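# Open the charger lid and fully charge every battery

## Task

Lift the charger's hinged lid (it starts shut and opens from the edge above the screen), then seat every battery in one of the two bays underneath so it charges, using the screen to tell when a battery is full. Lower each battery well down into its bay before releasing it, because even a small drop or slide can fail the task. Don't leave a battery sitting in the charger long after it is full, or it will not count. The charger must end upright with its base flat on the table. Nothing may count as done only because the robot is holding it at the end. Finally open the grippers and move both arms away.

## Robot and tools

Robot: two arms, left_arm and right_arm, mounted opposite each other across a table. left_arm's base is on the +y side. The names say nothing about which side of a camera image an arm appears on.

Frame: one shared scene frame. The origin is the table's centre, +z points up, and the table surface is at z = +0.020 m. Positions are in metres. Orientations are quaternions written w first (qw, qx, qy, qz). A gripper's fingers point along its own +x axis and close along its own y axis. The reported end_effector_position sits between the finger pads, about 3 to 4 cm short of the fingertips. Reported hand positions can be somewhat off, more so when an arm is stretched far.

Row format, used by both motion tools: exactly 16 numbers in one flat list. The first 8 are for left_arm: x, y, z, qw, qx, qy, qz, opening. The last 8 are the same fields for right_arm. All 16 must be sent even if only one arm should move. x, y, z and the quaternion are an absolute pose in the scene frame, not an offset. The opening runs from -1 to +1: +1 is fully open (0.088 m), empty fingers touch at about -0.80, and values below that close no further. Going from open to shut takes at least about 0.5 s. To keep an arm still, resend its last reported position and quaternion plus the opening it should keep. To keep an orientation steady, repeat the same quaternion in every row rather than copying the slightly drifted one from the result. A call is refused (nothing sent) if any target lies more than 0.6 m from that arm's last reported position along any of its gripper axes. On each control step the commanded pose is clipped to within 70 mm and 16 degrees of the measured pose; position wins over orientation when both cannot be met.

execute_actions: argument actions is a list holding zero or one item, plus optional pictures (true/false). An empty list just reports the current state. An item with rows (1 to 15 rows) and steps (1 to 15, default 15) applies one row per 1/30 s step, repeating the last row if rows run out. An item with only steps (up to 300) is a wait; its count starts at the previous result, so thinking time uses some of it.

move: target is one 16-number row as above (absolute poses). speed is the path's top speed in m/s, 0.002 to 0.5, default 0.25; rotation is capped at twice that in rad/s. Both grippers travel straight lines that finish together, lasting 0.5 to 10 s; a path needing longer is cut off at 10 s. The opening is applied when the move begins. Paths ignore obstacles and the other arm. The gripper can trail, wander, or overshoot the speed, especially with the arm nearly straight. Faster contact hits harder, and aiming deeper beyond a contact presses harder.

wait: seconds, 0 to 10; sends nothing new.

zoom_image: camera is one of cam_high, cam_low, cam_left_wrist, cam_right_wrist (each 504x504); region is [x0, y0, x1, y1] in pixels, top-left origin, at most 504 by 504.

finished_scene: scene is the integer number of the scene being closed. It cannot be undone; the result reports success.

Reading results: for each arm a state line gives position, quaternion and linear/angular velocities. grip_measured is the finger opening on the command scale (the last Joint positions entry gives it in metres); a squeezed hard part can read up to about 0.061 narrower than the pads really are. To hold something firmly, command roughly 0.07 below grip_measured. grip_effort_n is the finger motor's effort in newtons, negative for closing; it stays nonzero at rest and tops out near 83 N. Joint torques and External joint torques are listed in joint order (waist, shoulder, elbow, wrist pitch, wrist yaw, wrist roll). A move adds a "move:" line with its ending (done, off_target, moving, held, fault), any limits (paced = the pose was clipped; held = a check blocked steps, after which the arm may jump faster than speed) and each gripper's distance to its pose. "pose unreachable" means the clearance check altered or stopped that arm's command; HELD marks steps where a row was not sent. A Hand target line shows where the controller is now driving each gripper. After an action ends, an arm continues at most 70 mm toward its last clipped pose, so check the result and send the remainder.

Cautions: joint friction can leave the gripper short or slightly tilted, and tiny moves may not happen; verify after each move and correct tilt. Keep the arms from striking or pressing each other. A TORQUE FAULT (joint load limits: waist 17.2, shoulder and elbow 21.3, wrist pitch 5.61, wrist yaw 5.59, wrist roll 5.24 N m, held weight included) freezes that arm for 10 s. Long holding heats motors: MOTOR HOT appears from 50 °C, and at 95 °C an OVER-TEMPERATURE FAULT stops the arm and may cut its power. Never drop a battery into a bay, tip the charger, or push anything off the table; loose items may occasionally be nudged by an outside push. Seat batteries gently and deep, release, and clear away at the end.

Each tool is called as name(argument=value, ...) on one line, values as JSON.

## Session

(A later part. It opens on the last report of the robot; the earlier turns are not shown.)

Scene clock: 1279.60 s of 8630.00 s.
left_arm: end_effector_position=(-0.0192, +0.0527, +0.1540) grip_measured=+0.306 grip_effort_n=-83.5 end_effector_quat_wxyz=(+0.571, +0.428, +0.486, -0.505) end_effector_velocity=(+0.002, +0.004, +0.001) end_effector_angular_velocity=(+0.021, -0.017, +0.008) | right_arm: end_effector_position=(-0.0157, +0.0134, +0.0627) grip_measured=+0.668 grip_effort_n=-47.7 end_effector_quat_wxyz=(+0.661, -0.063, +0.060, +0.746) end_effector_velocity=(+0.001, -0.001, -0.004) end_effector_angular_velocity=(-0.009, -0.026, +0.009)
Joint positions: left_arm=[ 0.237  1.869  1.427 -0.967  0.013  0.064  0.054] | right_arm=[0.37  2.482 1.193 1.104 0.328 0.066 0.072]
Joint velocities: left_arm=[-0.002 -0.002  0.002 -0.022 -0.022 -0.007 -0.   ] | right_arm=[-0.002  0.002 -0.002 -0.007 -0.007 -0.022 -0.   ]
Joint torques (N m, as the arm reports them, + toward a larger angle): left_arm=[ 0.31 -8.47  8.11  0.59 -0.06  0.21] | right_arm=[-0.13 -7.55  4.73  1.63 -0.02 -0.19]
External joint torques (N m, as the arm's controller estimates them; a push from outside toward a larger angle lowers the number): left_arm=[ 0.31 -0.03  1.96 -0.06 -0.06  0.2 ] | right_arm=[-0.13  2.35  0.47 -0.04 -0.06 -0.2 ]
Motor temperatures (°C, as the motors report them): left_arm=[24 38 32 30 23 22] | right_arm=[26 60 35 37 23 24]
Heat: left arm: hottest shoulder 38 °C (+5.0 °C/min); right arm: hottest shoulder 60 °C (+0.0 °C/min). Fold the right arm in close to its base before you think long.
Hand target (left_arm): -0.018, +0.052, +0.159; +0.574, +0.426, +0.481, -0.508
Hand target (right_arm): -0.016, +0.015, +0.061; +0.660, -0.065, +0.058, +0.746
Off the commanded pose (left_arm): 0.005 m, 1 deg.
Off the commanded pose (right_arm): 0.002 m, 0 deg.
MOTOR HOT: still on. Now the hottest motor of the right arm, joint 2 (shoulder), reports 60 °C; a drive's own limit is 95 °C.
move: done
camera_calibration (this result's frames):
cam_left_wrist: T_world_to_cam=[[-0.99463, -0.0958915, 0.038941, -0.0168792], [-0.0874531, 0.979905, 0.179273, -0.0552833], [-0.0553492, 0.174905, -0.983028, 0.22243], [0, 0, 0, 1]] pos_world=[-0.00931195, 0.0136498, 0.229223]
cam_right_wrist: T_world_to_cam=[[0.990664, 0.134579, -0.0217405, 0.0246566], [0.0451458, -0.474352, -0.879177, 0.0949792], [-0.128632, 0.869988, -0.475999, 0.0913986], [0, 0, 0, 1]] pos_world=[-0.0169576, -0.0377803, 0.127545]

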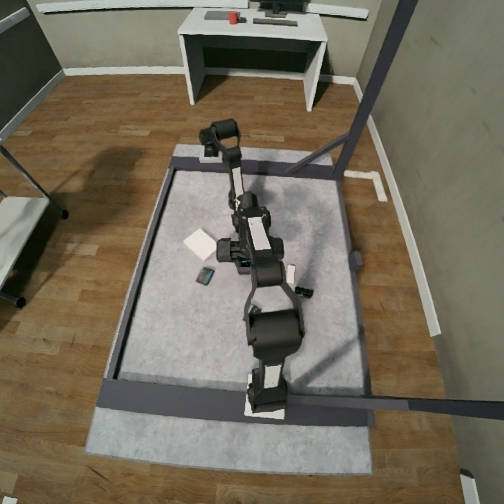

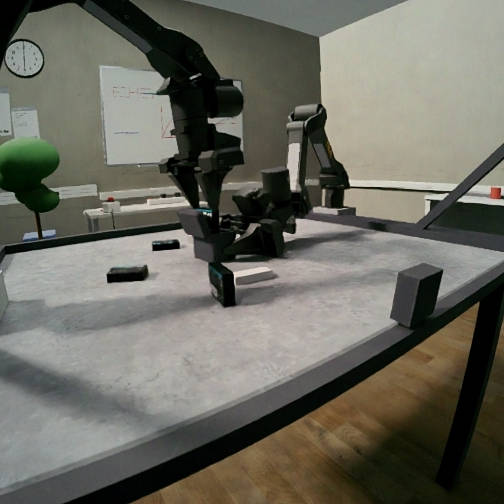

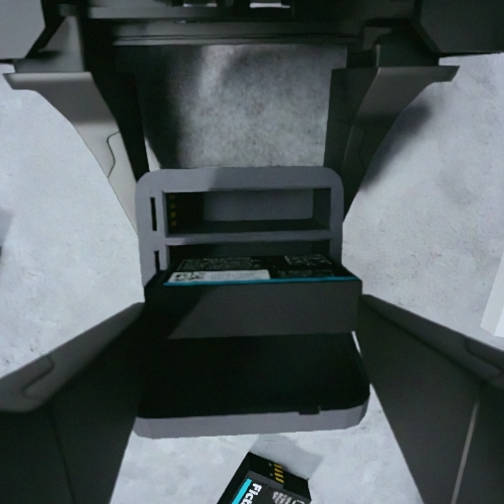

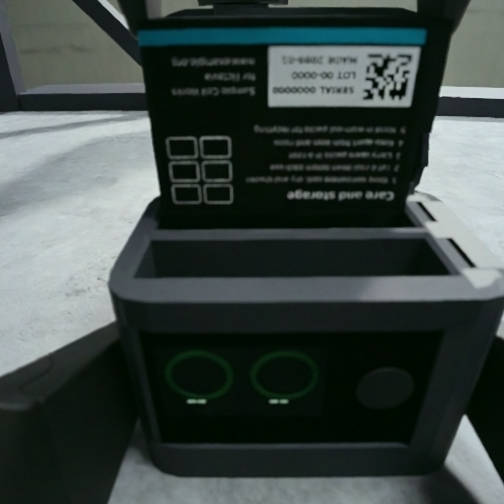

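move(target=[-0.017,0.052,0.17,0.5737,0.4259,0.4814,-0.5076,0.28,-0.016,0.015,0.061,0.66,-0.0653,0.0578,0.746,0.66], speed=0.02)

move(target=[-0.017,0.0545,0.149,0.5737,0.4259,0.4814,-0.5076,0.28,-0.016,0.015,0.061,0.66,-0.0653,0.0578,0.746,0.66], speed=0.012)

zoom_image(camera="cam_left_wrist", region=[120, 180, 380, 350])

Scene clock: 1295.97 s of 8630.00 s.
left_arm: end_effector_position=(-0.0184, +0.0532, +0.1640) grip_measured=+0.306 grip_effort_n=-83.5 end_effector_quat_wxyz=(+0.570, +0.428, +0.487, -0.504) end_effector_velocity=(-0.002, +0.003, -0.001) end_effector_angular_velocity=(+0.013, -0.006, -0.013) | right_arm: end_effector_position=(-0.0157, +0.0134, +0.0627) grip_measured=+0.668 grip_effort_n=-47.7 end_effector_quat_wxyz=(+0.661, -0.063, +0.060, +0.746) end_effector_velocity=(-0.000, +0.001, +0.001) end_effector_angular_velocity=(+0.002, -0.036, +0.011)
Joint positions: left_arm=[ 0.239  1.863  1.46  -1.009  0.013  0.067  0.054] | right_arm=[0.37  2.482 1.193 1.104 0.328 0.066 0.072]
Joint velocities: left_arm=[-0.007 -0.002 -0.007 -0.007 -0.007  0.007 -0.   ] | right_arm=[-0.002 -0.002  0.002 -0.007 -0.007 -0.037 -0.   ]
Joint torques (N m, as the arm reports them, + toward a larger angle): left_arm=[ 0.35 -8.71  8.13  0.6  -0.07  0.2 ] | right_arm=[-0.08 -7.52  4.74  1.64 -0.03 -0.18]
External joint torques (N m, as the arm's controller estimates them; a push from outside toward a larger angle lowers the number): left_arm=[ 0.39 -0.35  2.04 -0.01 -0.08  0.2 ] | right_arm=[-0.08  2.42  0.46 -0.04 -0.07 -0.19]
Motor temperatures (°C, as the motors report them): left_arm=[24 39 33 30 23 22] | right_arm=[26 60 35 37 23 24]
Heat: left arm: hottest shoulder 39 °C (+5.0 °C/min); right arm: hottest shoulder 60 °C (+0.0 °C/min). Fold the right arm in close to its base before you think long.
Hand target (left_arm): -0.017, +0.052, +0.170; +0.574, +0.426, +0.481, -0.508
Hand target (right_arm): -0.016, +0.015, +0.061; +0.660, -0.065, +0.058, +0.746
Off the commanded pose (left_arm): 0.006 m, 1 deg.
Off the commanded pose (right_arm): 0.002 m, 0 deg.
MOTOR HOT: still on. Now the hottest motor of the right arm, joint 2 (shoulder), reports 60 °C; a drive's own limit is 95 °C.
move: done
camera_calibration (this result's frames):
cam_left_wrist: T_world_to_cam=[[-0.994619, -0.096039, 0.0388632, -0.0164127], [-0.0874432, 0.979353, 0.182265, -0.0579314], [-0.0555654, 0.177886, -0.982481, 0.231953], [0, 0, 0, 1]] pos_world=[-0.00850145, 0.0138978, 0.239086]
cam_right_wrist: T_world_to_cam=[[0.990664, 0.134579, -0.0217405, 0.0246566], [0.0451458, -0.474352, -0.879177, 0.0949792], [-0.128632, 0.869988, -0.475999, 0.0913986], [0, 0, 0, 1]] pos_world=[-0.0169576, -0.0377803, 0.127545]

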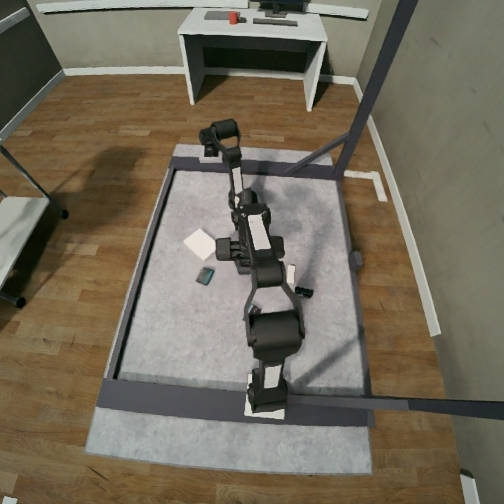

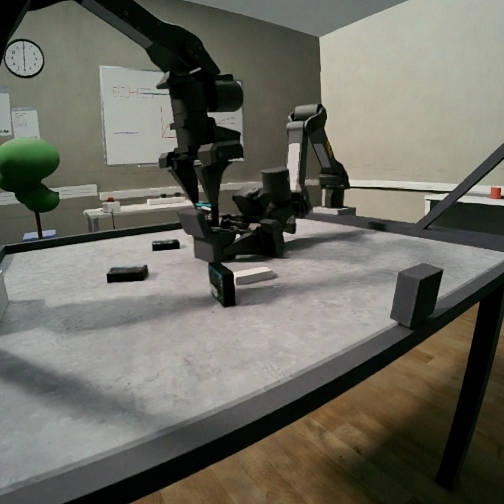

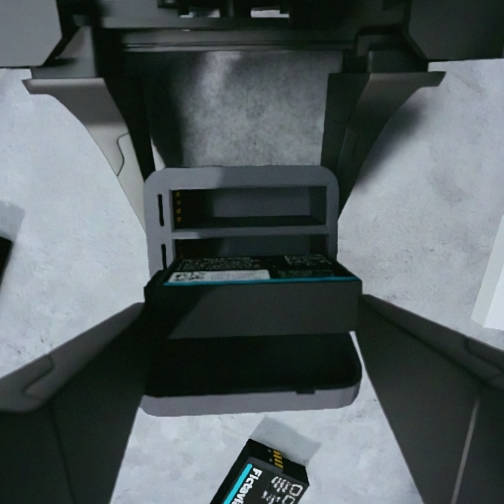

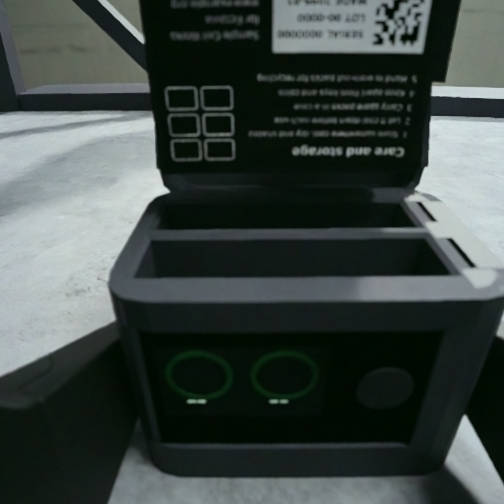

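Scene clock: 1297.43 s of 8630.00 s.
left_arm: end_effector_position=(-0.0178, +0.0509, +0.1517) grip_measured=+0.306 grip_effort_n=-83.5 end_effector_quat_wxyz=(+0.576, +0.423, +0.480, -0.509) end_effector_velocity=(-0.003, +0.003, +0.000) end_effector_angular_velocity=(+0.006, +0.007, -0.011) | right_arm: end_effector_position=(-0.0157, +0.0134, +0.0627) grip_measured=+0.668 grip_effort_n=-47.7 end_effector_quat_wxyz=(+0.661, -0.063, +0.060, +0.746) end_effector_velocity=(+0.000, -0.000, -0.001) end_effector_angular_velocity=(-0.006, -0.009, +0.006)
Joint positions: left_arm=[ 0.239  1.863  1.407 -0.933  0.013  0.067  0.054] | right_arm=[0.37  2.482 1.193 1.104 0.328 0.066 0.072]
Joint velocities: left_arm=[-0.002 -0.007 -0.007 -0.007  0.007  0.007 -0.   ] | right_arm=[-0.002 -0.002 -0.002 -0.007 -0.007 -0.007  0.   ]
Joint torques (N m, as the arm reports them, + toward a larger angle): left_arm=[ 0.35 -7.91  5.22  1.   -0.07  0.21] | right_arm=[-0.07 -7.47  4.76  1.62 -0.04 -0.19]
External joint torques (N m, as the arm's controller estimates them; a push from outside toward a larger angle lowers the number): left_arm=[ 0.36  0.55 -0.93  0.34 -0.07  0.21] | right_arm=[-0.07  2.39  0.54 -0.04 -0.08 -0.2 ]
Motor temperatures (°C, as the motors report them): left_arm=[24 39 33 30 23 22] | right_arm=[26 60 35 37 23 24]
Heat: left arm: hottest shoulder 39 °C (+5.0 °C/min); right arm: hottest shoulder 60 °C (+0.0 °C/min). Fold the right arm in close to its base before you think long.
Hand target (left_arm): -0.017, +0.054, +0.149; +0.574, +0.426, +0.481, -0.508
Hand target (right_arm): -0.016, +0.015, +0.061; +0.660, -0.065, +0.058, +0.746
Off the commanded pose (left_arm): 0.005 m, 0 deg.
Off the commanded pose (right_arm): 0.002 m, 0 deg.
MOTOR HOT: still on. Now the hottest motor of the right arm, joint 2 (shoulder), reports 60 °C; a drive's own limit is 95 °C.
move: done
camera_calibration (this result's frames):
cam_left_wrist: T_world_to_cam=[[-0.994824, -0.0948241, 0.0365258, -0.0152713], [-0.0878501, 0.983226, 0.159838, -0.0501597], [-0.0510696, 0.155802, -0.986467, 0.222137], [0, 0, 0, 1]] pos_world=[-0.00825437, 0.0132609, 0.227706]
cam_right_wrist: T_world_to_cam=[[0.990664, 0.134579, -0.0217405, 0.0246566], [0.0451458, -0.474352, -0.879177, 0.0949792], [-0.128632, 0.869988, -0.475999, 0.0913986], [0, 0, 0, 1]] pos_world=[-0.0169576, -0.0377803, 0.127545]

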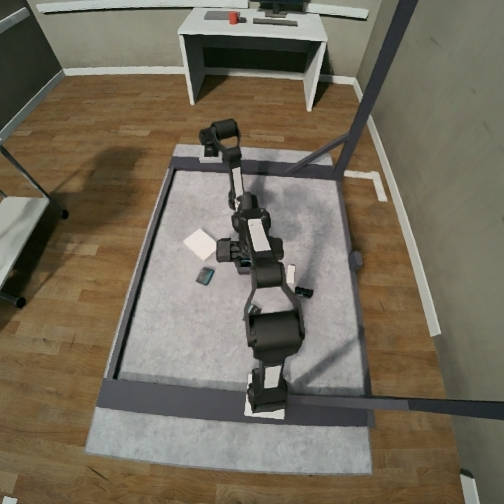

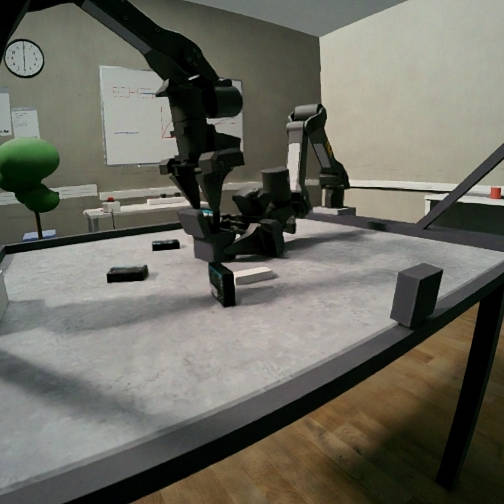

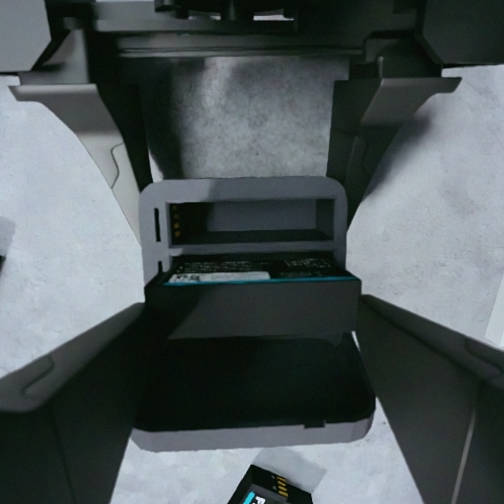

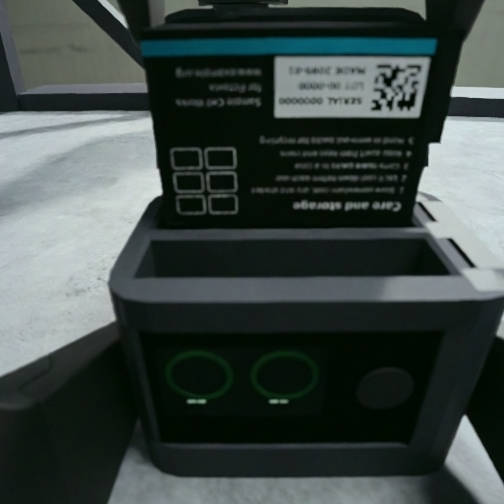

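Region (120, 180, 380, 350) of cam_left_wrist's 504x504 image, scaled by 1.938, with more detail than that image has; it fills the top 330 rows of this view, and the rest is white.

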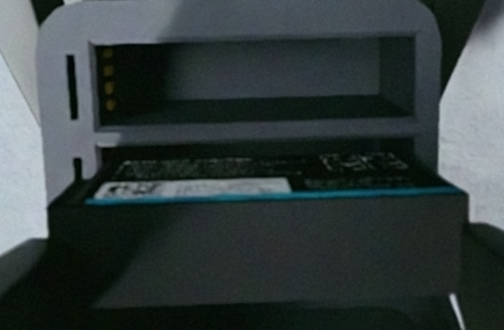

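move(target=[-0.019,0.0532,0.144,0.5737,0.4259,0.4814,-0.5076,0.28,-0.016,0.015,0.061,0.66,-0.0653,0.0578,0.746,0.66], speed=0.006)

zoom_image(camera="cam_left_wrist", region=[120, 180, 380, 350])

Scene clock: 1307.40 s of 8630.00 s.
left_arm: end_effector_position=(-0.0178, +0.0511, +0.1481) grip_measured=+0.306 grip_effort_n=-83.5 end_effector_quat_wxyz=(+0.577, +0.422, +0.479, -0.510) end_effector_velocity=(+0.003, -0.000, +0.000) end_effector_angular_velocity=(-0.003, -0.024, -0.006) | right_arm: end_effector_position=(-0.0157, +0.0134, +0.0627) grip_measured=+0.668 grip_effort_n=-47.7 end_effector_quat_wxyz=(+0.661, -0.063, +0.060, +0.746) end_effector_velocity=(+0.000, -0.000, -0.001) end_effector_angular_velocity=(-0.005, -0.023, +0.009)
Joint positions: left_arm=[ 0.239  1.863  1.392 -0.914  0.013  0.067  0.054] | right_arm=[0.37  2.482 1.193 1.104 0.328 0.066 0.072]
Joint velocities: left_arm=[-0.002 -0.002 -0.002  0.007 -0.022  0.007  0.   ] | right_arm=[-0.002 -0.002 -0.002 -0.007 -0.007 -0.022 -0.   ]
Joint torques (N m, as the arm reports them, + toward a larger angle): left_arm=[-0.26 -7.29  5.72  0.96 -0.1   0.02] | right_arm=[-0.17 -7.48  4.78  1.6  -0.04 -0.18]
External joint torques (N m, as the arm's controller estimates them; a push from outside toward a larger angle lowers the number): left_arm=[-0.27  1.13 -0.46  0.27 -0.1   0.01] | right_arm=[-0.17  2.45  0.5  -0.07 -0.07 -0.19]
Motor temperatures (°C, as the motors report them): left_arm=[24 39 33 30 23 22] | right_arm=[26 61 35 37 23 24]
Heat: left arm: hottest shoulder 39 °C (+4.0 °C/min); right arm: hottest shoulder 61 °C (+1.0 °C/min). Fold the right arm in close to its base before you think long.
Hand target (left_arm): -0.019, +0.053, +0.144; +0.574, +0.426, +0.482, -0.507
Hand target (right_arm): -0.016, +0.015, +0.061; +0.660, -0.065, +0.058, +0.746
Off the commanded pose (left_arm): 0.005 m, 1 deg.
Off the commanded pose (right_arm): 0.002 m, 0 deg.
MOTOR HOT: still on. Now the hottest motor of the right arm, joint 2 (shoulder), reports 61 °C; a drive's own limit is 95 °C.
move: done
camera_calibration (this result's frames):
cam_left_wrist: T_world_to_cam=[[-0.994848, -0.0947016, 0.0361917, -0.0151183], [-0.087954, 0.983759, 0.156466, -0.049326], [-0.0504215, 0.152476, -0.98702, 0.218827], [0, 0, 0, 1]] pos_world=[-0.00834526, 0.0137272, 0.224252]
cam_right_wrist: T_world_to_cam=[[0.990664, 0.134579, -0.0217405, 0.0246566], [0.0451458, -0.474352, -0.879177, 0.0949792], [-0.128632, 0.869988, -0.475999, 0.0913986], [0, 0, 0, 1]] pos_world=[-0.0169576, -0.0377803, 0.127545]

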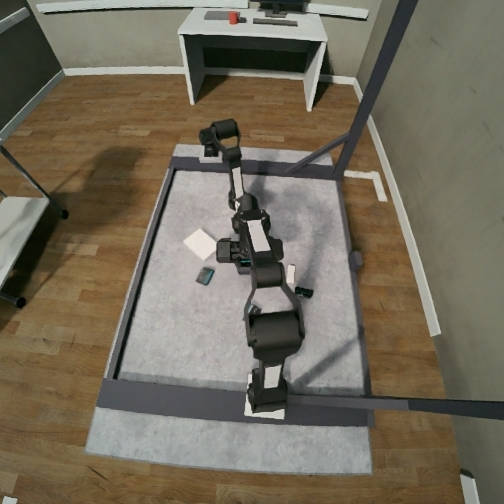

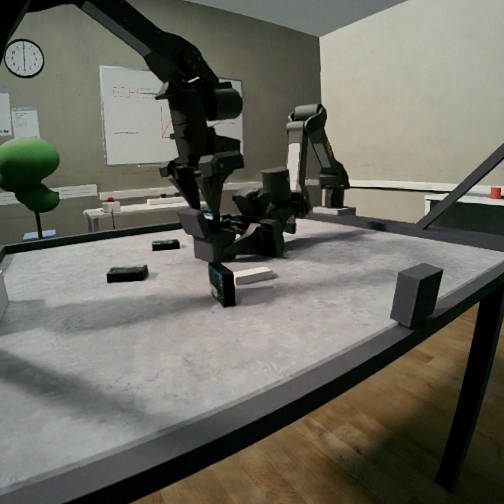

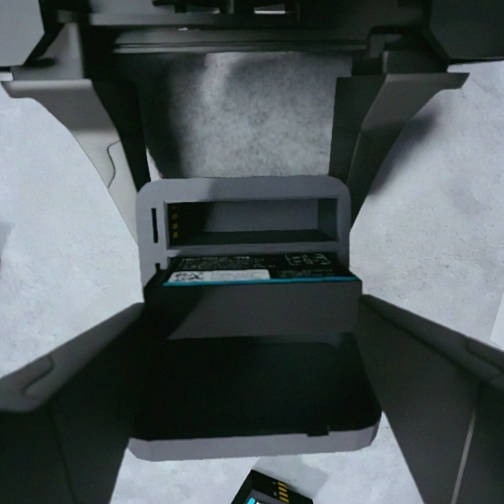

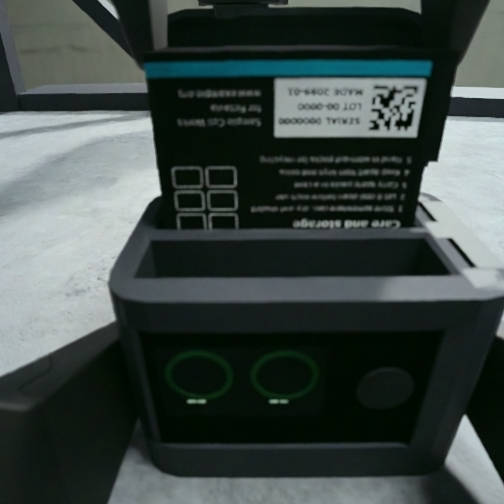

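Region (120, 180, 380, 350) of cam_left_wrist's 504x504 image, scaled by 1.938, with more detail than that image has; it fills the top 330 rows of this view, and the rest is white.

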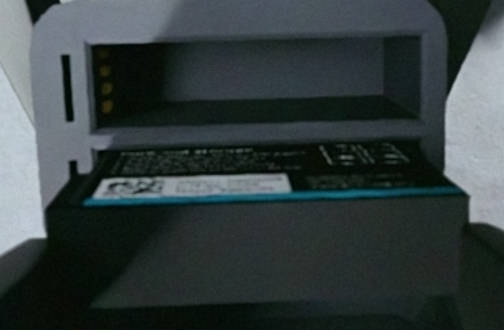

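It's in. Now shift −x so the tab clears.

move(target=[-0.022,0.053,0.138,0.5737,0.4259,0.4814,-0.5076,0.28,-0.016,0.015,0.061,0.66,-0.0653,0.0578,0.746,0.66], speed=0.006)

zoom_image(camera="cam_right_wrist", region=[100, 60, 500, 300])

Scene clock: 1315.30 s of 8630.00 s.
left_arm: end_effector_position=(-0.0201, +0.0507, +0.1438) grip_measured=+0.306 grip_effort_n=-83.5 end_effector_quat_wxyz=(+0.577, +0.422, +0.476, -0.511) end_effector_velocity=(-0.002, +0.002, -0.000) end_effector_angular_velocity=(+0.008, -0.002, +0.016) | right_arm: end_effector_position=(-0.0157, +0.0134, +0.0627) grip_measured=+0.668 grip_effort_n=-48.1 end_effector_quat_wxyz=(+0.661, -0.063, +0.060, +0.746) end_effector_velocity=(+0.001, -0.001, -0.000) end_effector_angular_velocity=(-0.006, -0.009, +0.006)
Joint positions: left_arm=[ 0.232  1.863  1.373 -0.891  0.012  0.064  0.054] | right_arm=[0.37  2.482 1.193 1.104 0.328 0.066 0.072]
Joint velocities: left_arm=[-0.007 -0.002 -0.002 -0.007 -0.007 -0.022  0.   ] | right_arm=[-0.002 -0.007 -0.007 -0.007 -0.007 -0.007  0.   ]
Joint torques (N m, as the arm reports them, + toward a larger angle): left_arm=[-0.54 -6.7   5.57  1.03 -0.08 -0.13] | right_arm=[-0.12 -7.55  4.79  1.62 -0.04 -0.18]
External joint torques (N m, as the arm's controller estimates them; a push from outside toward a larger angle lowers the number): left_arm=[-0.5   1.69 -0.55  0.35 -0.08 -0.14] | right_arm=[-0.05  2.28  0.59 -0.03 -0.09 -0.19]
Motor temperatures (°C, as the motors report them): left_arm=[24 39 33 30 23 22] | right_arm=[26 61 35 37 23 24]
Heat: left arm: hottest shoulder 39 °C (+3.0 °C/min); right arm: hottest shoulder 61 °C (+1.0 °C/min). Fold the right arm in close to its base before you think long.
Hand target (left_arm): -0.022, +0.053, +0.138; +0.574, +0.426, +0.481, -0.508
Hand target (right_arm): -0.016, +0.015, +0.061; +0.660, -0.065, +0.058, +0.746
Off the commanded pose (left_arm): 0.006 m, 1 deg.
Off the commanded pose (right_arm): 0.002 m, 0 deg.
MOTOR HOT: still on. Now the hottest motor of the right arm, joint 2 (shoulder), reports 61 °C; a drive's own limit is 95 °C.
move: done
camera_calibration (this result's frames):
cam_left_wrist: T_world_to_cam=[[-0.995178, -0.0917892, 0.0345667, -0.0172108], [-0.0855526, 0.984709, 0.151754, -0.0477958], [-0.0479675, 0.148065, -0.987814, 0.214926], [0, 0, 0, 1]] pos_world=[-0.0109074, 0.0136622, 0.220155]
cam_right_wrist: T_world_to_cam=[[0.990664, 0.134579, -0.0217405, 0.0246566], [0.0451458, -0.474352, -0.879177, 0.0949792], [-0.128632, 0.869988, -0.475999, 0.0913986], [0, 0, 0, 1]] pos_world=[-0.0169576, -0.0377803, 0.127545]

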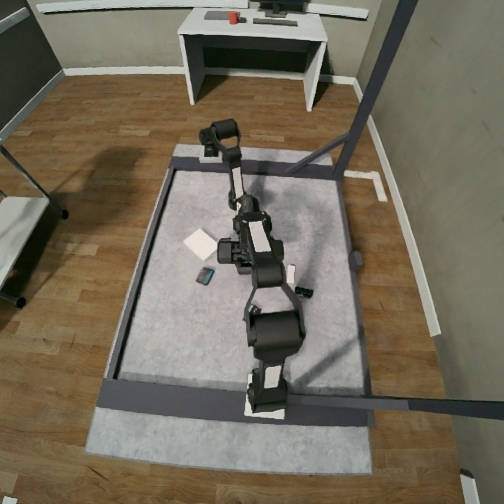

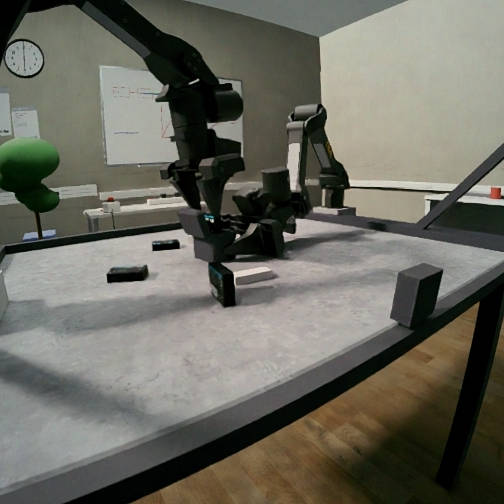

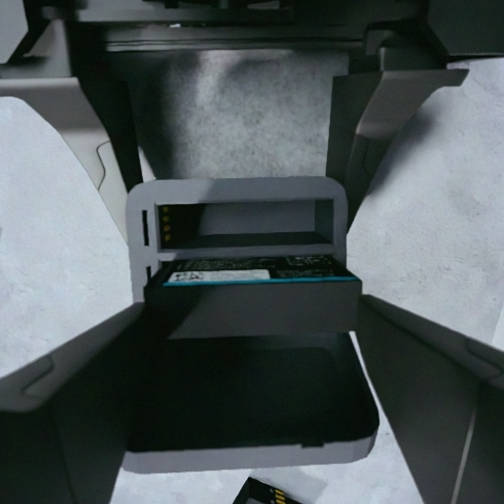

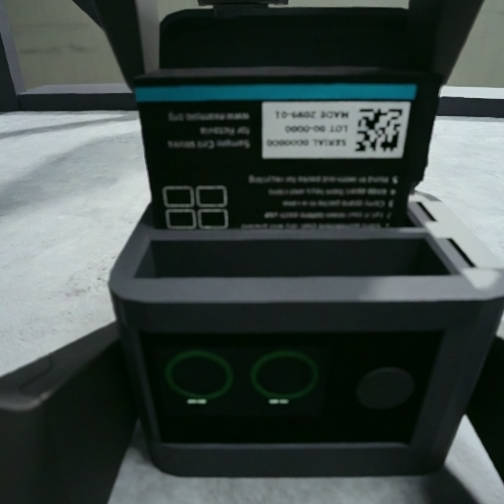

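Region (100, 60, 500, 300) of cam_right_wrist's 504x504 image, scaled by 1.260, with more detail than that image has; it fills the top 302 rows of this view, and the rest is white.

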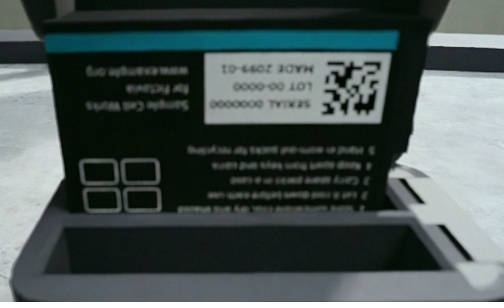

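move(target=[-0.0215,0.0525,0.122,0.5737,0.4259,0.4814,-0.5076,0.28,-0.016,0.015,0.061,0.66,-0.0653,0.0578,0.746,0.66], speed=0.008)

Scene clock: 1321.43 s of 8630.00 s.
left_arm: end_effector_position=(-0.0200, +0.0499, +0.1300) grip_measured=+0.306 grip_effort_n=-83.5 end_effector_quat_wxyz=(+0.579, +0.421, +0.475, -0.512) end_effector_velocity=(-0.001, +0.005, -0.001) end_effector_angular_velocity=(+0.023, -0.002, +0.006) | right_arm: end_effector_position=(-0.0157, +0.0134, +0.0627) grip_measured=+0.668 grip_effort_n=-48.1 end_effector_quat_wxyz=(+0.661, -0.063, +0.060, +0.746) end_effector_velocity=(-0.001, -0.002, -0.006) end_effector_angular_velocity=(-0.025, -0.015, +0.020)
Joint positions: left_arm=[ 0.232  1.876  1.333 -0.832  0.012  0.064  0.054] | right_arm=[0.37  2.482 1.193 1.104 0.328 0.066 0.072]
Joint velocities: left_arm=[-0.002 -0.002 -0.002 -0.022 -0.007 -0.007  0.   ] | right_arm=[-0.002 -0.002 -0.007 -0.022 -0.022 -0.007 -0.   ]
Joint torques (N m, as the arm reports them, + toward a larger angle): left_arm=[-0.28 -6.    5.73  1.06 -0.06 -0.12] | right_arm=[-0.14 -7.54  4.72  1.62 -0.02 -0.19]
External joint torques (N m, as the arm's controller estimates them; a push from outside toward a larger angle lowers the number): left_arm=[-0.29  2.47 -0.35  0.36 -0.06 -0.12] | right_arm=[-0.15  2.29  0.51 -0.03 -0.06 -0.2 ]
Motor temperatures (°C, as the motors report them): left_arm=[24 39 33 30 23 22] | right_arm=[26 61 35 37 23 24]
Heat: left arm: hottest shoulder 39 °C (+2.0 °C/min); right arm: hottest shoulder 61 °C (+1.0 °C/min). Fold the right arm in close to its base before you think long.
Hand target (left_arm): -0.021, +0.052, +0.122; +0.574, +0.426, +0.481, -0.508
Hand target (right_arm): -0.016, +0.015, +0.061; +0.660, -0.065, +0.058, +0.746
Off the commanded pose (left_arm): 0.009 m, 1 deg.
Off the commanded pose (right_arm): 0.002 m, 0 deg.
MOTOR HOT: still on. Now the hottest motor of the right arm, joint 2 (shoulder), reports 61 °C; a drive's own limit is 95 °C.
move: off_target (left_arm)
camera_calibration (this result's frames):
cam_left_wrist: T_world_to_cam=[[-0.995212, -0.0916091, 0.0340669, -0.0166011], [-0.0856996, 0.985492, 0.146499, -0.044241], [-0.0469933, 0.142878, -0.988624, 0.201833], [0, 0, 0, 1]] pos_world=[-0.0108283, 0.0132408, 0.206584]
cam_right_wrist: T_world_to_cam=[[0.990664, 0.134579, -0.0217405, 0.0246566], [0.0451458, -0.474352, -0.879177, 0.0949792], [-0.128632, 0.869988, -0.475999, 0.0913986], [0, 0, 0, 1]] pos_world=[-0.0169576, -0.0377803, 0.127545]

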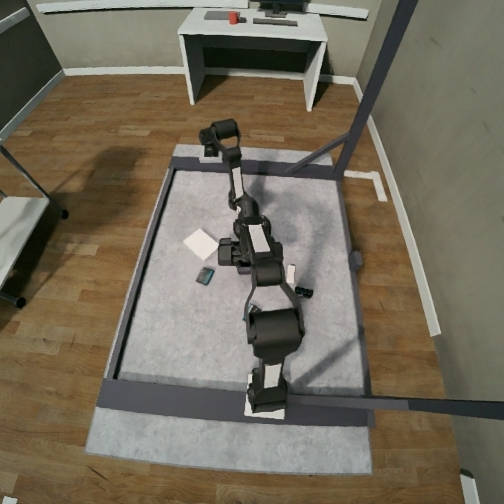

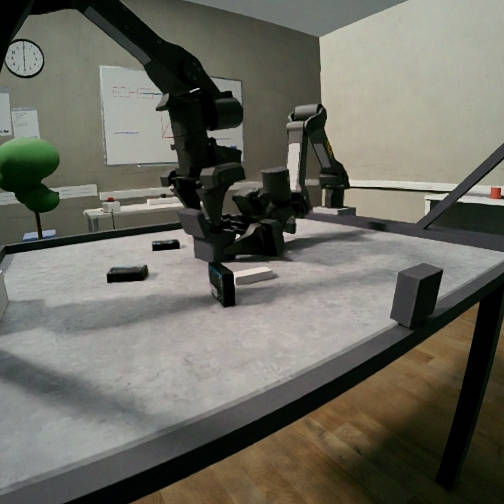

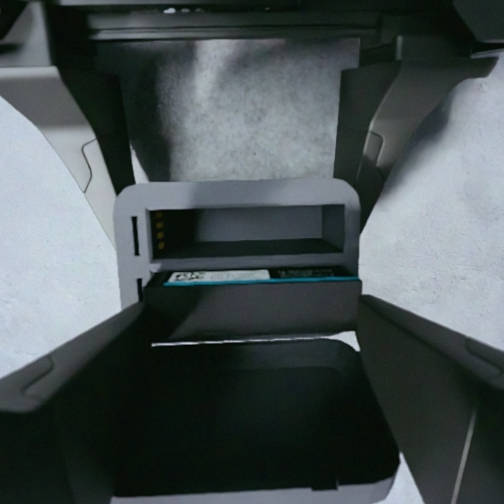

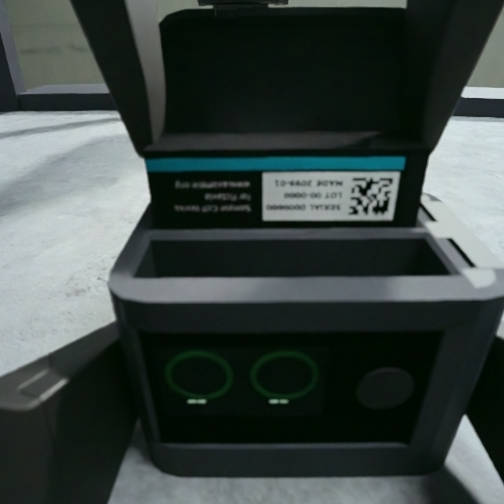

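move(target=[-0.0215,0.052,0.109,0.5737,0.4259,0.4814,-0.5076,0.28,-0.016,0.015,0.061,0.66,-0.0653,0.0578,0.746,0.66], speed=0.007)

wait(seconds=1)

Scene clock: 1328.83 s of 8630.00 s.
left_arm: end_effector_position=(-0.0199, +0.0495, +0.1184) grip_measured=+0.306 grip_effort_n=-83.5 end_effector_quat_wxyz=(+0.579, +0.421, +0.475, -0.512) end_effector_velocity=(-0.001, +0.004, -0.001) end_effector_angular_velocity=(+0.013, -0.003, +0.006) | right_arm: end_effector_position=(-0.0157, +0.0134, +0.0627) grip_measured=+0.668 grip_effort_n=-47.7 end_effector_quat_wxyz=(+0.661, -0.063, +0.060, +0.746) end_effector_velocity=(+0.008, +0.000, -0.002) end_effector_angular_velocity=(-0.007, -0.030, -0.025)
Joint positions: left_arm=[ 0.232  1.891  1.304 -0.787  0.012  0.064  0.054] | right_arm=[0.37  2.482 1.193 1.104 0.328 0.066 0.072]
Joint velocities: left_arm=[-0.002 -0.002 -0.007 -0.007 -0.007 -0.007 -0.001] | right_arm=[-0.007 -0.002 -0.007 -0.007  0.022 -0.022  0.   ]
Joint torques (N m, as the arm reports them, + toward a larger angle): left_arm=[-0.37 -5.72  5.55  1.31 -0.1  -0.13] | right_arm=[-0.11 -7.57  4.72  1.61 -0.04 -0.19]
External joint torques (N m, as the arm's controller estimates them; a push from outside toward a larger angle lowers the number): left_arm=[-0.37  2.68 -0.37  0.63 -0.1  -0.13] | right_arm=[-0.01  2.33  0.48 -0.05 -0.09 -0.2 ]
Motor temperatures (°C, as the motors report them): left_arm=[24 38 32 30 23 22] | right_arm=[26 61 35 37 23 24]
Heat: left arm: hottest shoulder 38 °C (+1.0 °C/min); right arm: hottest shoulder 61 °C (+1.0 °C/min). Fold the right arm in close to its base before you think long.
Hand target (left_arm): -0.021, +0.052, +0.109; +0.574, +0.426, +0.481, -0.508
Hand target (right_arm): -0.016, +0.015, +0.061; +0.660, -0.065, +0.058, +0.746
Off the commanded pose (left_arm): 0.010 m, 1 deg.
Off the commanded pose (right_arm): 0.002 m, 0 deg.
MOTOR HOT: still on. Now the hottest motor of the right arm, joint 2 (shoulder), reports 61 °C; a drive's own limit is 95 °C.
move: off_target (left_arm)
camera_calibration (this result's frames):
cam_left_wrist: T_world_to_cam=[[-0.995217, -0.0915836, 0.0339955, -0.0161623], [-0.0857201, 0.985601, 0.145748, -0.0420879], [-0.0468541, 0.142136, -0.988738, 0.190411], [0, 0, 0, 1]] pos_world=[-0.0107713, 0.0129374, 0.19495]
cam_right_wrist: T_world_to_cam=[[0.990664, 0.134579, -0.0217405, 0.0246566], [0.0451458, -0.474352, -0.879177, 0.0949792], [-0.128632, 0.869988, -0.475999, 0.0913986], [0, 0, 0, 1]] pos_world=[-0.0169576, -0.0377803, 0.127545]

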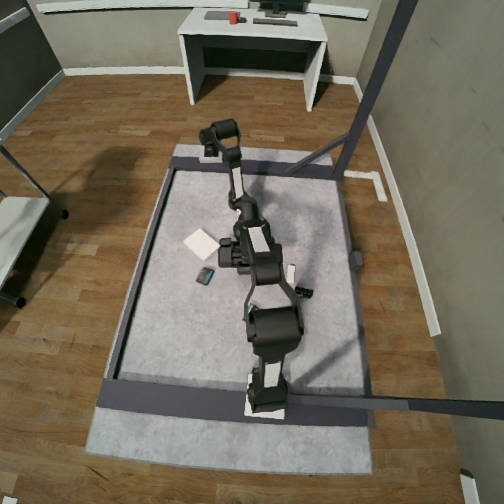

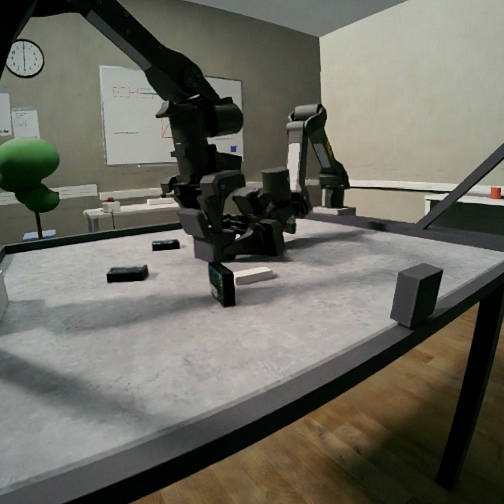

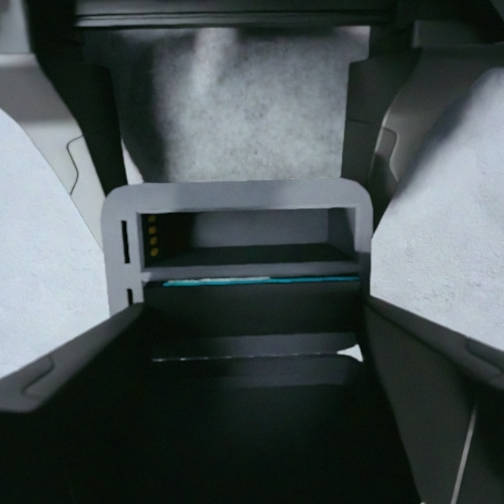

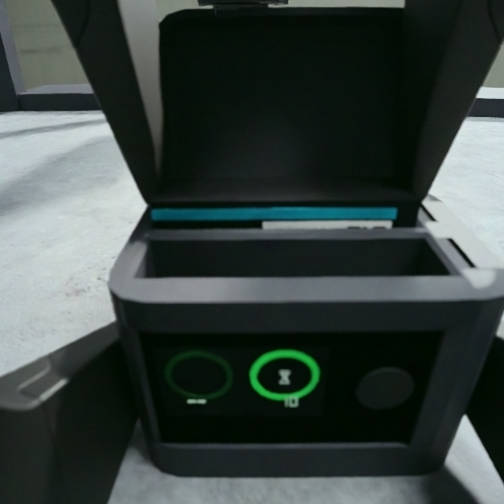

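Scene clock: 1329.83 s of 8630.00 s.
left_arm: end_effector_position=(-0.0199, +0.0494, +0.1184) grip_measured=+0.306 grip_effort_n=-83.5 end_effector_quat_wxyz=(+0.579, +0.421, +0.474, -0.512) end_effector_velocity=(-0.000, +0.002, +0.002) end_effector_angular_velocity=(+0.004, -0.005, +0.006) | right_arm: end_effector_position=(-0.0157, +0.0134, +0.0627) grip_measured=+0.668 grip_effort_n=-48.1 end_effector_quat_wxyz=(+0.661, -0.063, +0.060, +0.746) end_effector_velocity=(+0.001, +0.000, -0.002) end_effector_angular_velocity=(-0.018, +0.003, +0.013)
Joint positions: left_arm=[ 0.232  1.891  1.304 -0.787  0.012  0.064  0.054] | right_arm=[0.37  2.482 1.193 1.104 0.328 0.066 0.072]
Joint velocities: left_arm=[-0.002 -0.007 -0.002 -0.007 -0.007 -0.007 -0.   ] | right_arm=[-0.007 -0.007 -0.002 -0.022 -0.022  0.007 -0.   ]
Joint torques (N m, as the arm reports them, + toward a larger angle): left_arm=[-0.37 -5.77  5.5   1.35 -0.08 -0.12] | right_arm=[-0.1  -7.5   4.79  1.61 -0.04 -0.16]
External joint torques (N m, as the arm's controller estimates them; a push from outside toward a larger angle lowers the number): left_arm=[-0.37  2.73 -0.5   0.65 -0.09 -0.12] | right_arm=[ 0.01  2.52  0.47 -0.07 -0.08 -0.18]
Motor temperatures (°C, as the motors report them): left_arm=[24 38 32 30 23 22] | right_arm=[26 61 35 37 23 24]
Heat: left arm: hottest shoulder 38 °C (+1.0 °C/min); right arm: hottest shoulder 61 °C (+1.0 °C/min). Fold the right arm in close to its base before you think long.
Hand target (left_arm): -0.021, +0.052, +0.109; +0.574, +0.426, +0.481, -0.508
Hand target (right_arm): -0.016, +0.015, +0.061; +0.660, -0.065, +0.058, +0.746
Off the commanded pose (left_arm): 0.010 m, 1 deg.
Off the commanded pose (right_arm): 0.002 m, 0 deg.
MOTOR HOT: still on. Now the hottest motor of the right arm, joint 2 (shoulder), reports 61 °C; a drive's own limit is 95 °C.
Steps of this call (steps 1 to 30: nothing new was sent). Readings (end_effector_position):
1: left_arm (-0.0199, +0.0494, +0.1184) | right_arm (-0.0157, +0.0134, +0.0627)
2: left_arm (-0.0199, +0.0494, +0.1184) | right_arm (-0.0157, +0.0134, +0.0627)
4: left_arm (-0.0199, +0.0494, +0.1184) | right_arm (-0.0157, +0.0134, +0.0627)
8: left_arm (-0.0199, +0.0494, +0.1184) | right_arm (-0.0157, +0.0134, +0.0627)
30: the state above
camera_calibration (this result's frames):
cam_left_wrist: T_world_to_cam=[[-0.995219, -0.0915708, 0.0339597, -0.0161517], [-0.0857304, 0.985656, 0.145372, -0.0419684], [-0.0467844, 0.141766, -0.988794, 0.190465], [0, 0, 0, 1]] pos_world=[-0.0107616, 0.0128859, 0.194981]
cam_right_wrist: T_world_to_cam=[[0.990664, 0.134579, -0.0217405, 0.0246566], [0.0451458, -0.474352, -0.879177, 0.0949792], [-0.128632, 0.869988, -0.475999, 0.0913986], [0, 0, 0, 1]] pos_world=[-0.0169576, -0.0377803, 0.127545]

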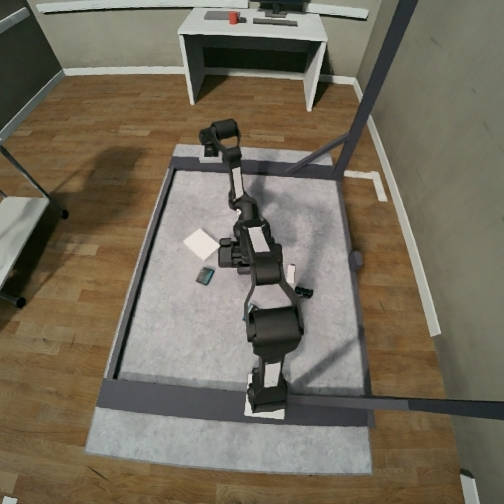

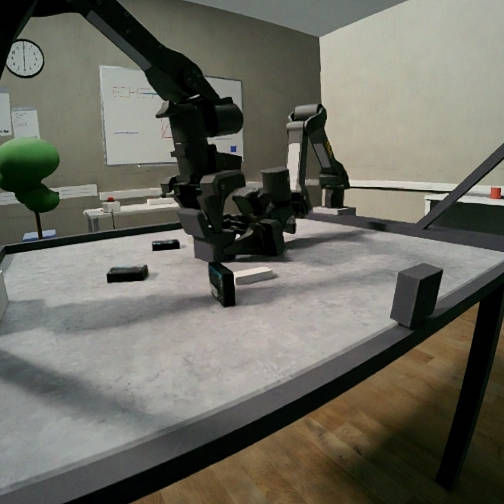

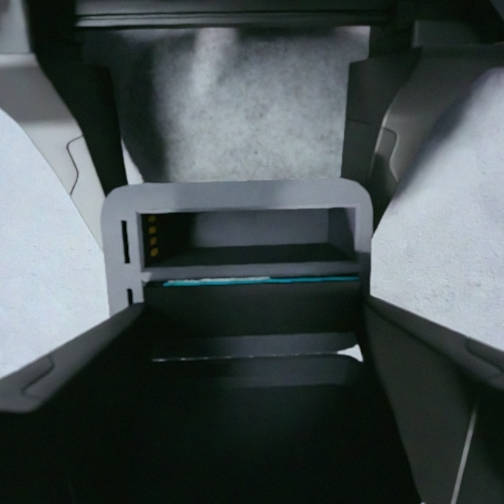

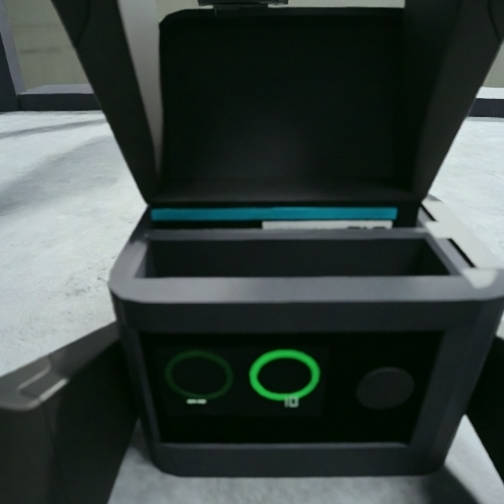

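wait(seconds=4)

zoom_image(camera="cam_right_wrist", region=[140, 330, 440, 430])

Scene clock: 1338.60 s of 8630.00 s.
left_arm: end_effector_position=(-0.0199, +0.0494, +0.1184) grip_measured=+0.306 grip_effort_n=-83.5 end_effector_quat_wxyz=(+0.579, +0.421, +0.474, -0.512) end_effector_velocity=(+0.003, +0.008, -0.000) end_effector_angular_velocity=(+0.035, -0.014, +0.014) | right_arm: end_effector_position=(-0.0157, +0.0134, +0.0627) grip_measured=+0.668 grip_effort_n=-48.1 end_effector_quat_wxyz=(+0.661, -0.063, +0.060, +0.746) end_effector_velocity=(+0.003, +0.001, -0.001) end_effector_angular_velocity=(-0.006, -0.009, +0.001)
Joint positions: left_arm=[ 0.232  1.891  1.304 -0.787  0.012  0.064  0.054] | right_arm=[0.37  2.482 1.193 1.104 0.328 0.066 0.072]
Joint velocities: left_arm=[ 0.002 -0.002  0.002 -0.037 -0.022 -0.007 -0.   ] | right_arm=[-0.007 -0.002 -0.002 -0.007 -0.007 -0.007 -0.   ]
Joint torques (N m, as the arm reports them, + toward a larger angle): left_arm=[-0.31 -5.74  5.57  1.33 -0.07 -0.13] | right_arm=[-0.08 -7.49  4.76  1.62 -0.04 -0.18]
External joint torques (N m, as the arm's controller estimates them; a push from outside toward a larger angle lowers the number): left_arm=[-0.37  2.73 -0.41  0.64 -0.07 -0.13] | right_arm=[ 0.01  2.47  0.46 -0.06 -0.08 -0.19]
Motor temperatures (°C, as the motors report them): left_arm=[24 38 32 30 23 22] | right_arm=[26 61 35 37 23 24]
Heat: left arm: hottest shoulder 38 °C (+0.0 °C/min); right arm: hottest shoulder 61 °C (+1.0 °C/min). Fold the right arm in close to its base before you think long.
Hand target (left_arm): -0.021, +0.052, +0.109; +0.574, +0.426, +0.481, -0.508
Hand target (right_arm): -0.016, +0.015, +0.061; +0.660, -0.065, +0.058, +0.746
Off the commanded pose (left_arm): 0.010 m, 1 deg.
Off the commanded pose (right_arm): 0.002 m, 0 deg.
MOTOR HOT: still on. Now the hottest motor of the right arm, joint 2 (shoulder), reports 61 °C; a drive's own limit is 95 °C.
Steps of this call (steps 1 to 263: nothing new was sent). Readings (end_effector_position):
1: left_arm (-0.0199, +0.0494, +0.1184) | right_arm (-0.0157, +0.0134, +0.0627)
2: left_arm (-0.0199, +0.0494, +0.1184) | right_arm (-0.0157, +0.0134, +0.0627)
4: left_arm (-0.0199, +0.0494, +0.1184) | right_arm (-0.0157, +0.0134, +0.0627)
8: left_arm (-0.0199, +0.0494, +0.1184) | right_arm (-0.0157, +0.0134, +0.0627)
263: the state above
camera_calibration (this result's frames):
cam_left_wrist: T_world_to_cam=[[-0.995219, -0.0915708, 0.0339597, -0.0161517], [-0.0857304, 0.985656, 0.145372, -0.0419684], [-0.0467844, 0.141766, -0.988794, 0.190465], [0, 0, 0, 1]] pos_world=[-0.0107616, 0.0128859, 0.194981]
cam_right_wrist: T_world_to_cam=[[0.990664, 0.134579, -0.0217405, 0.0246566], [0.0451458, -0.474352, -0.879177, 0.0949792], [-0.128632, 0.869988, -0.475999, 0.0913986], [0, 0, 0, 1]] pos_world=[-0.0169576, -0.0377803, 0.127545]

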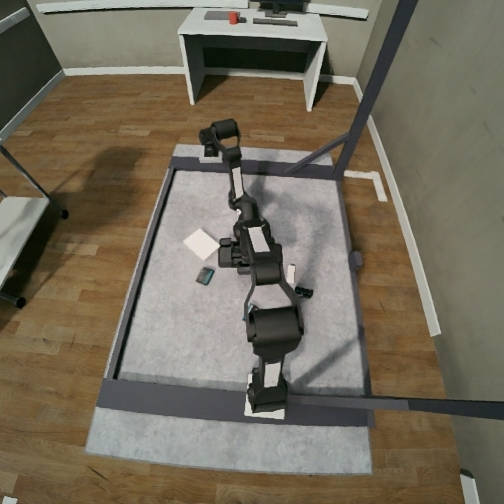

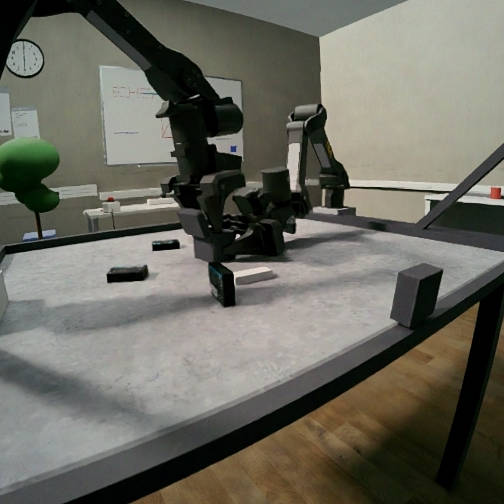

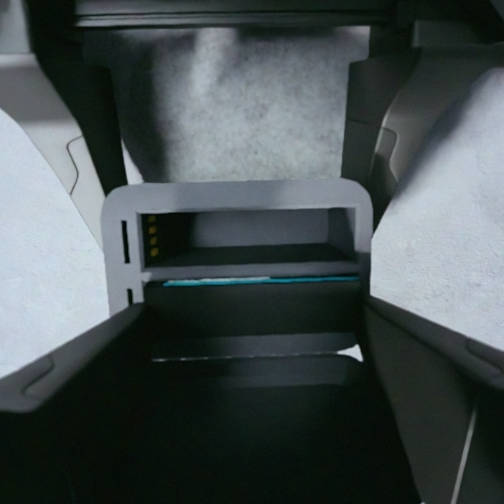

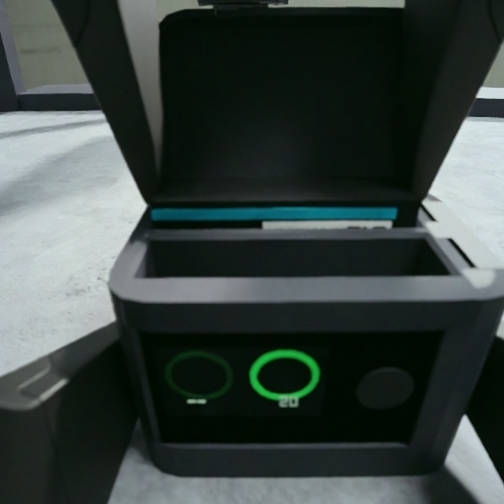

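Region (140, 330, 440, 430) of cam_right_wrist's 504x504 image, scaled by 1.680, with more detail than that image has.

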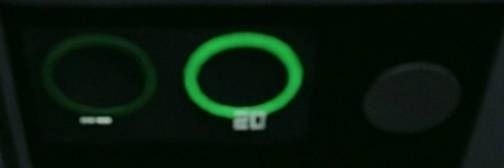

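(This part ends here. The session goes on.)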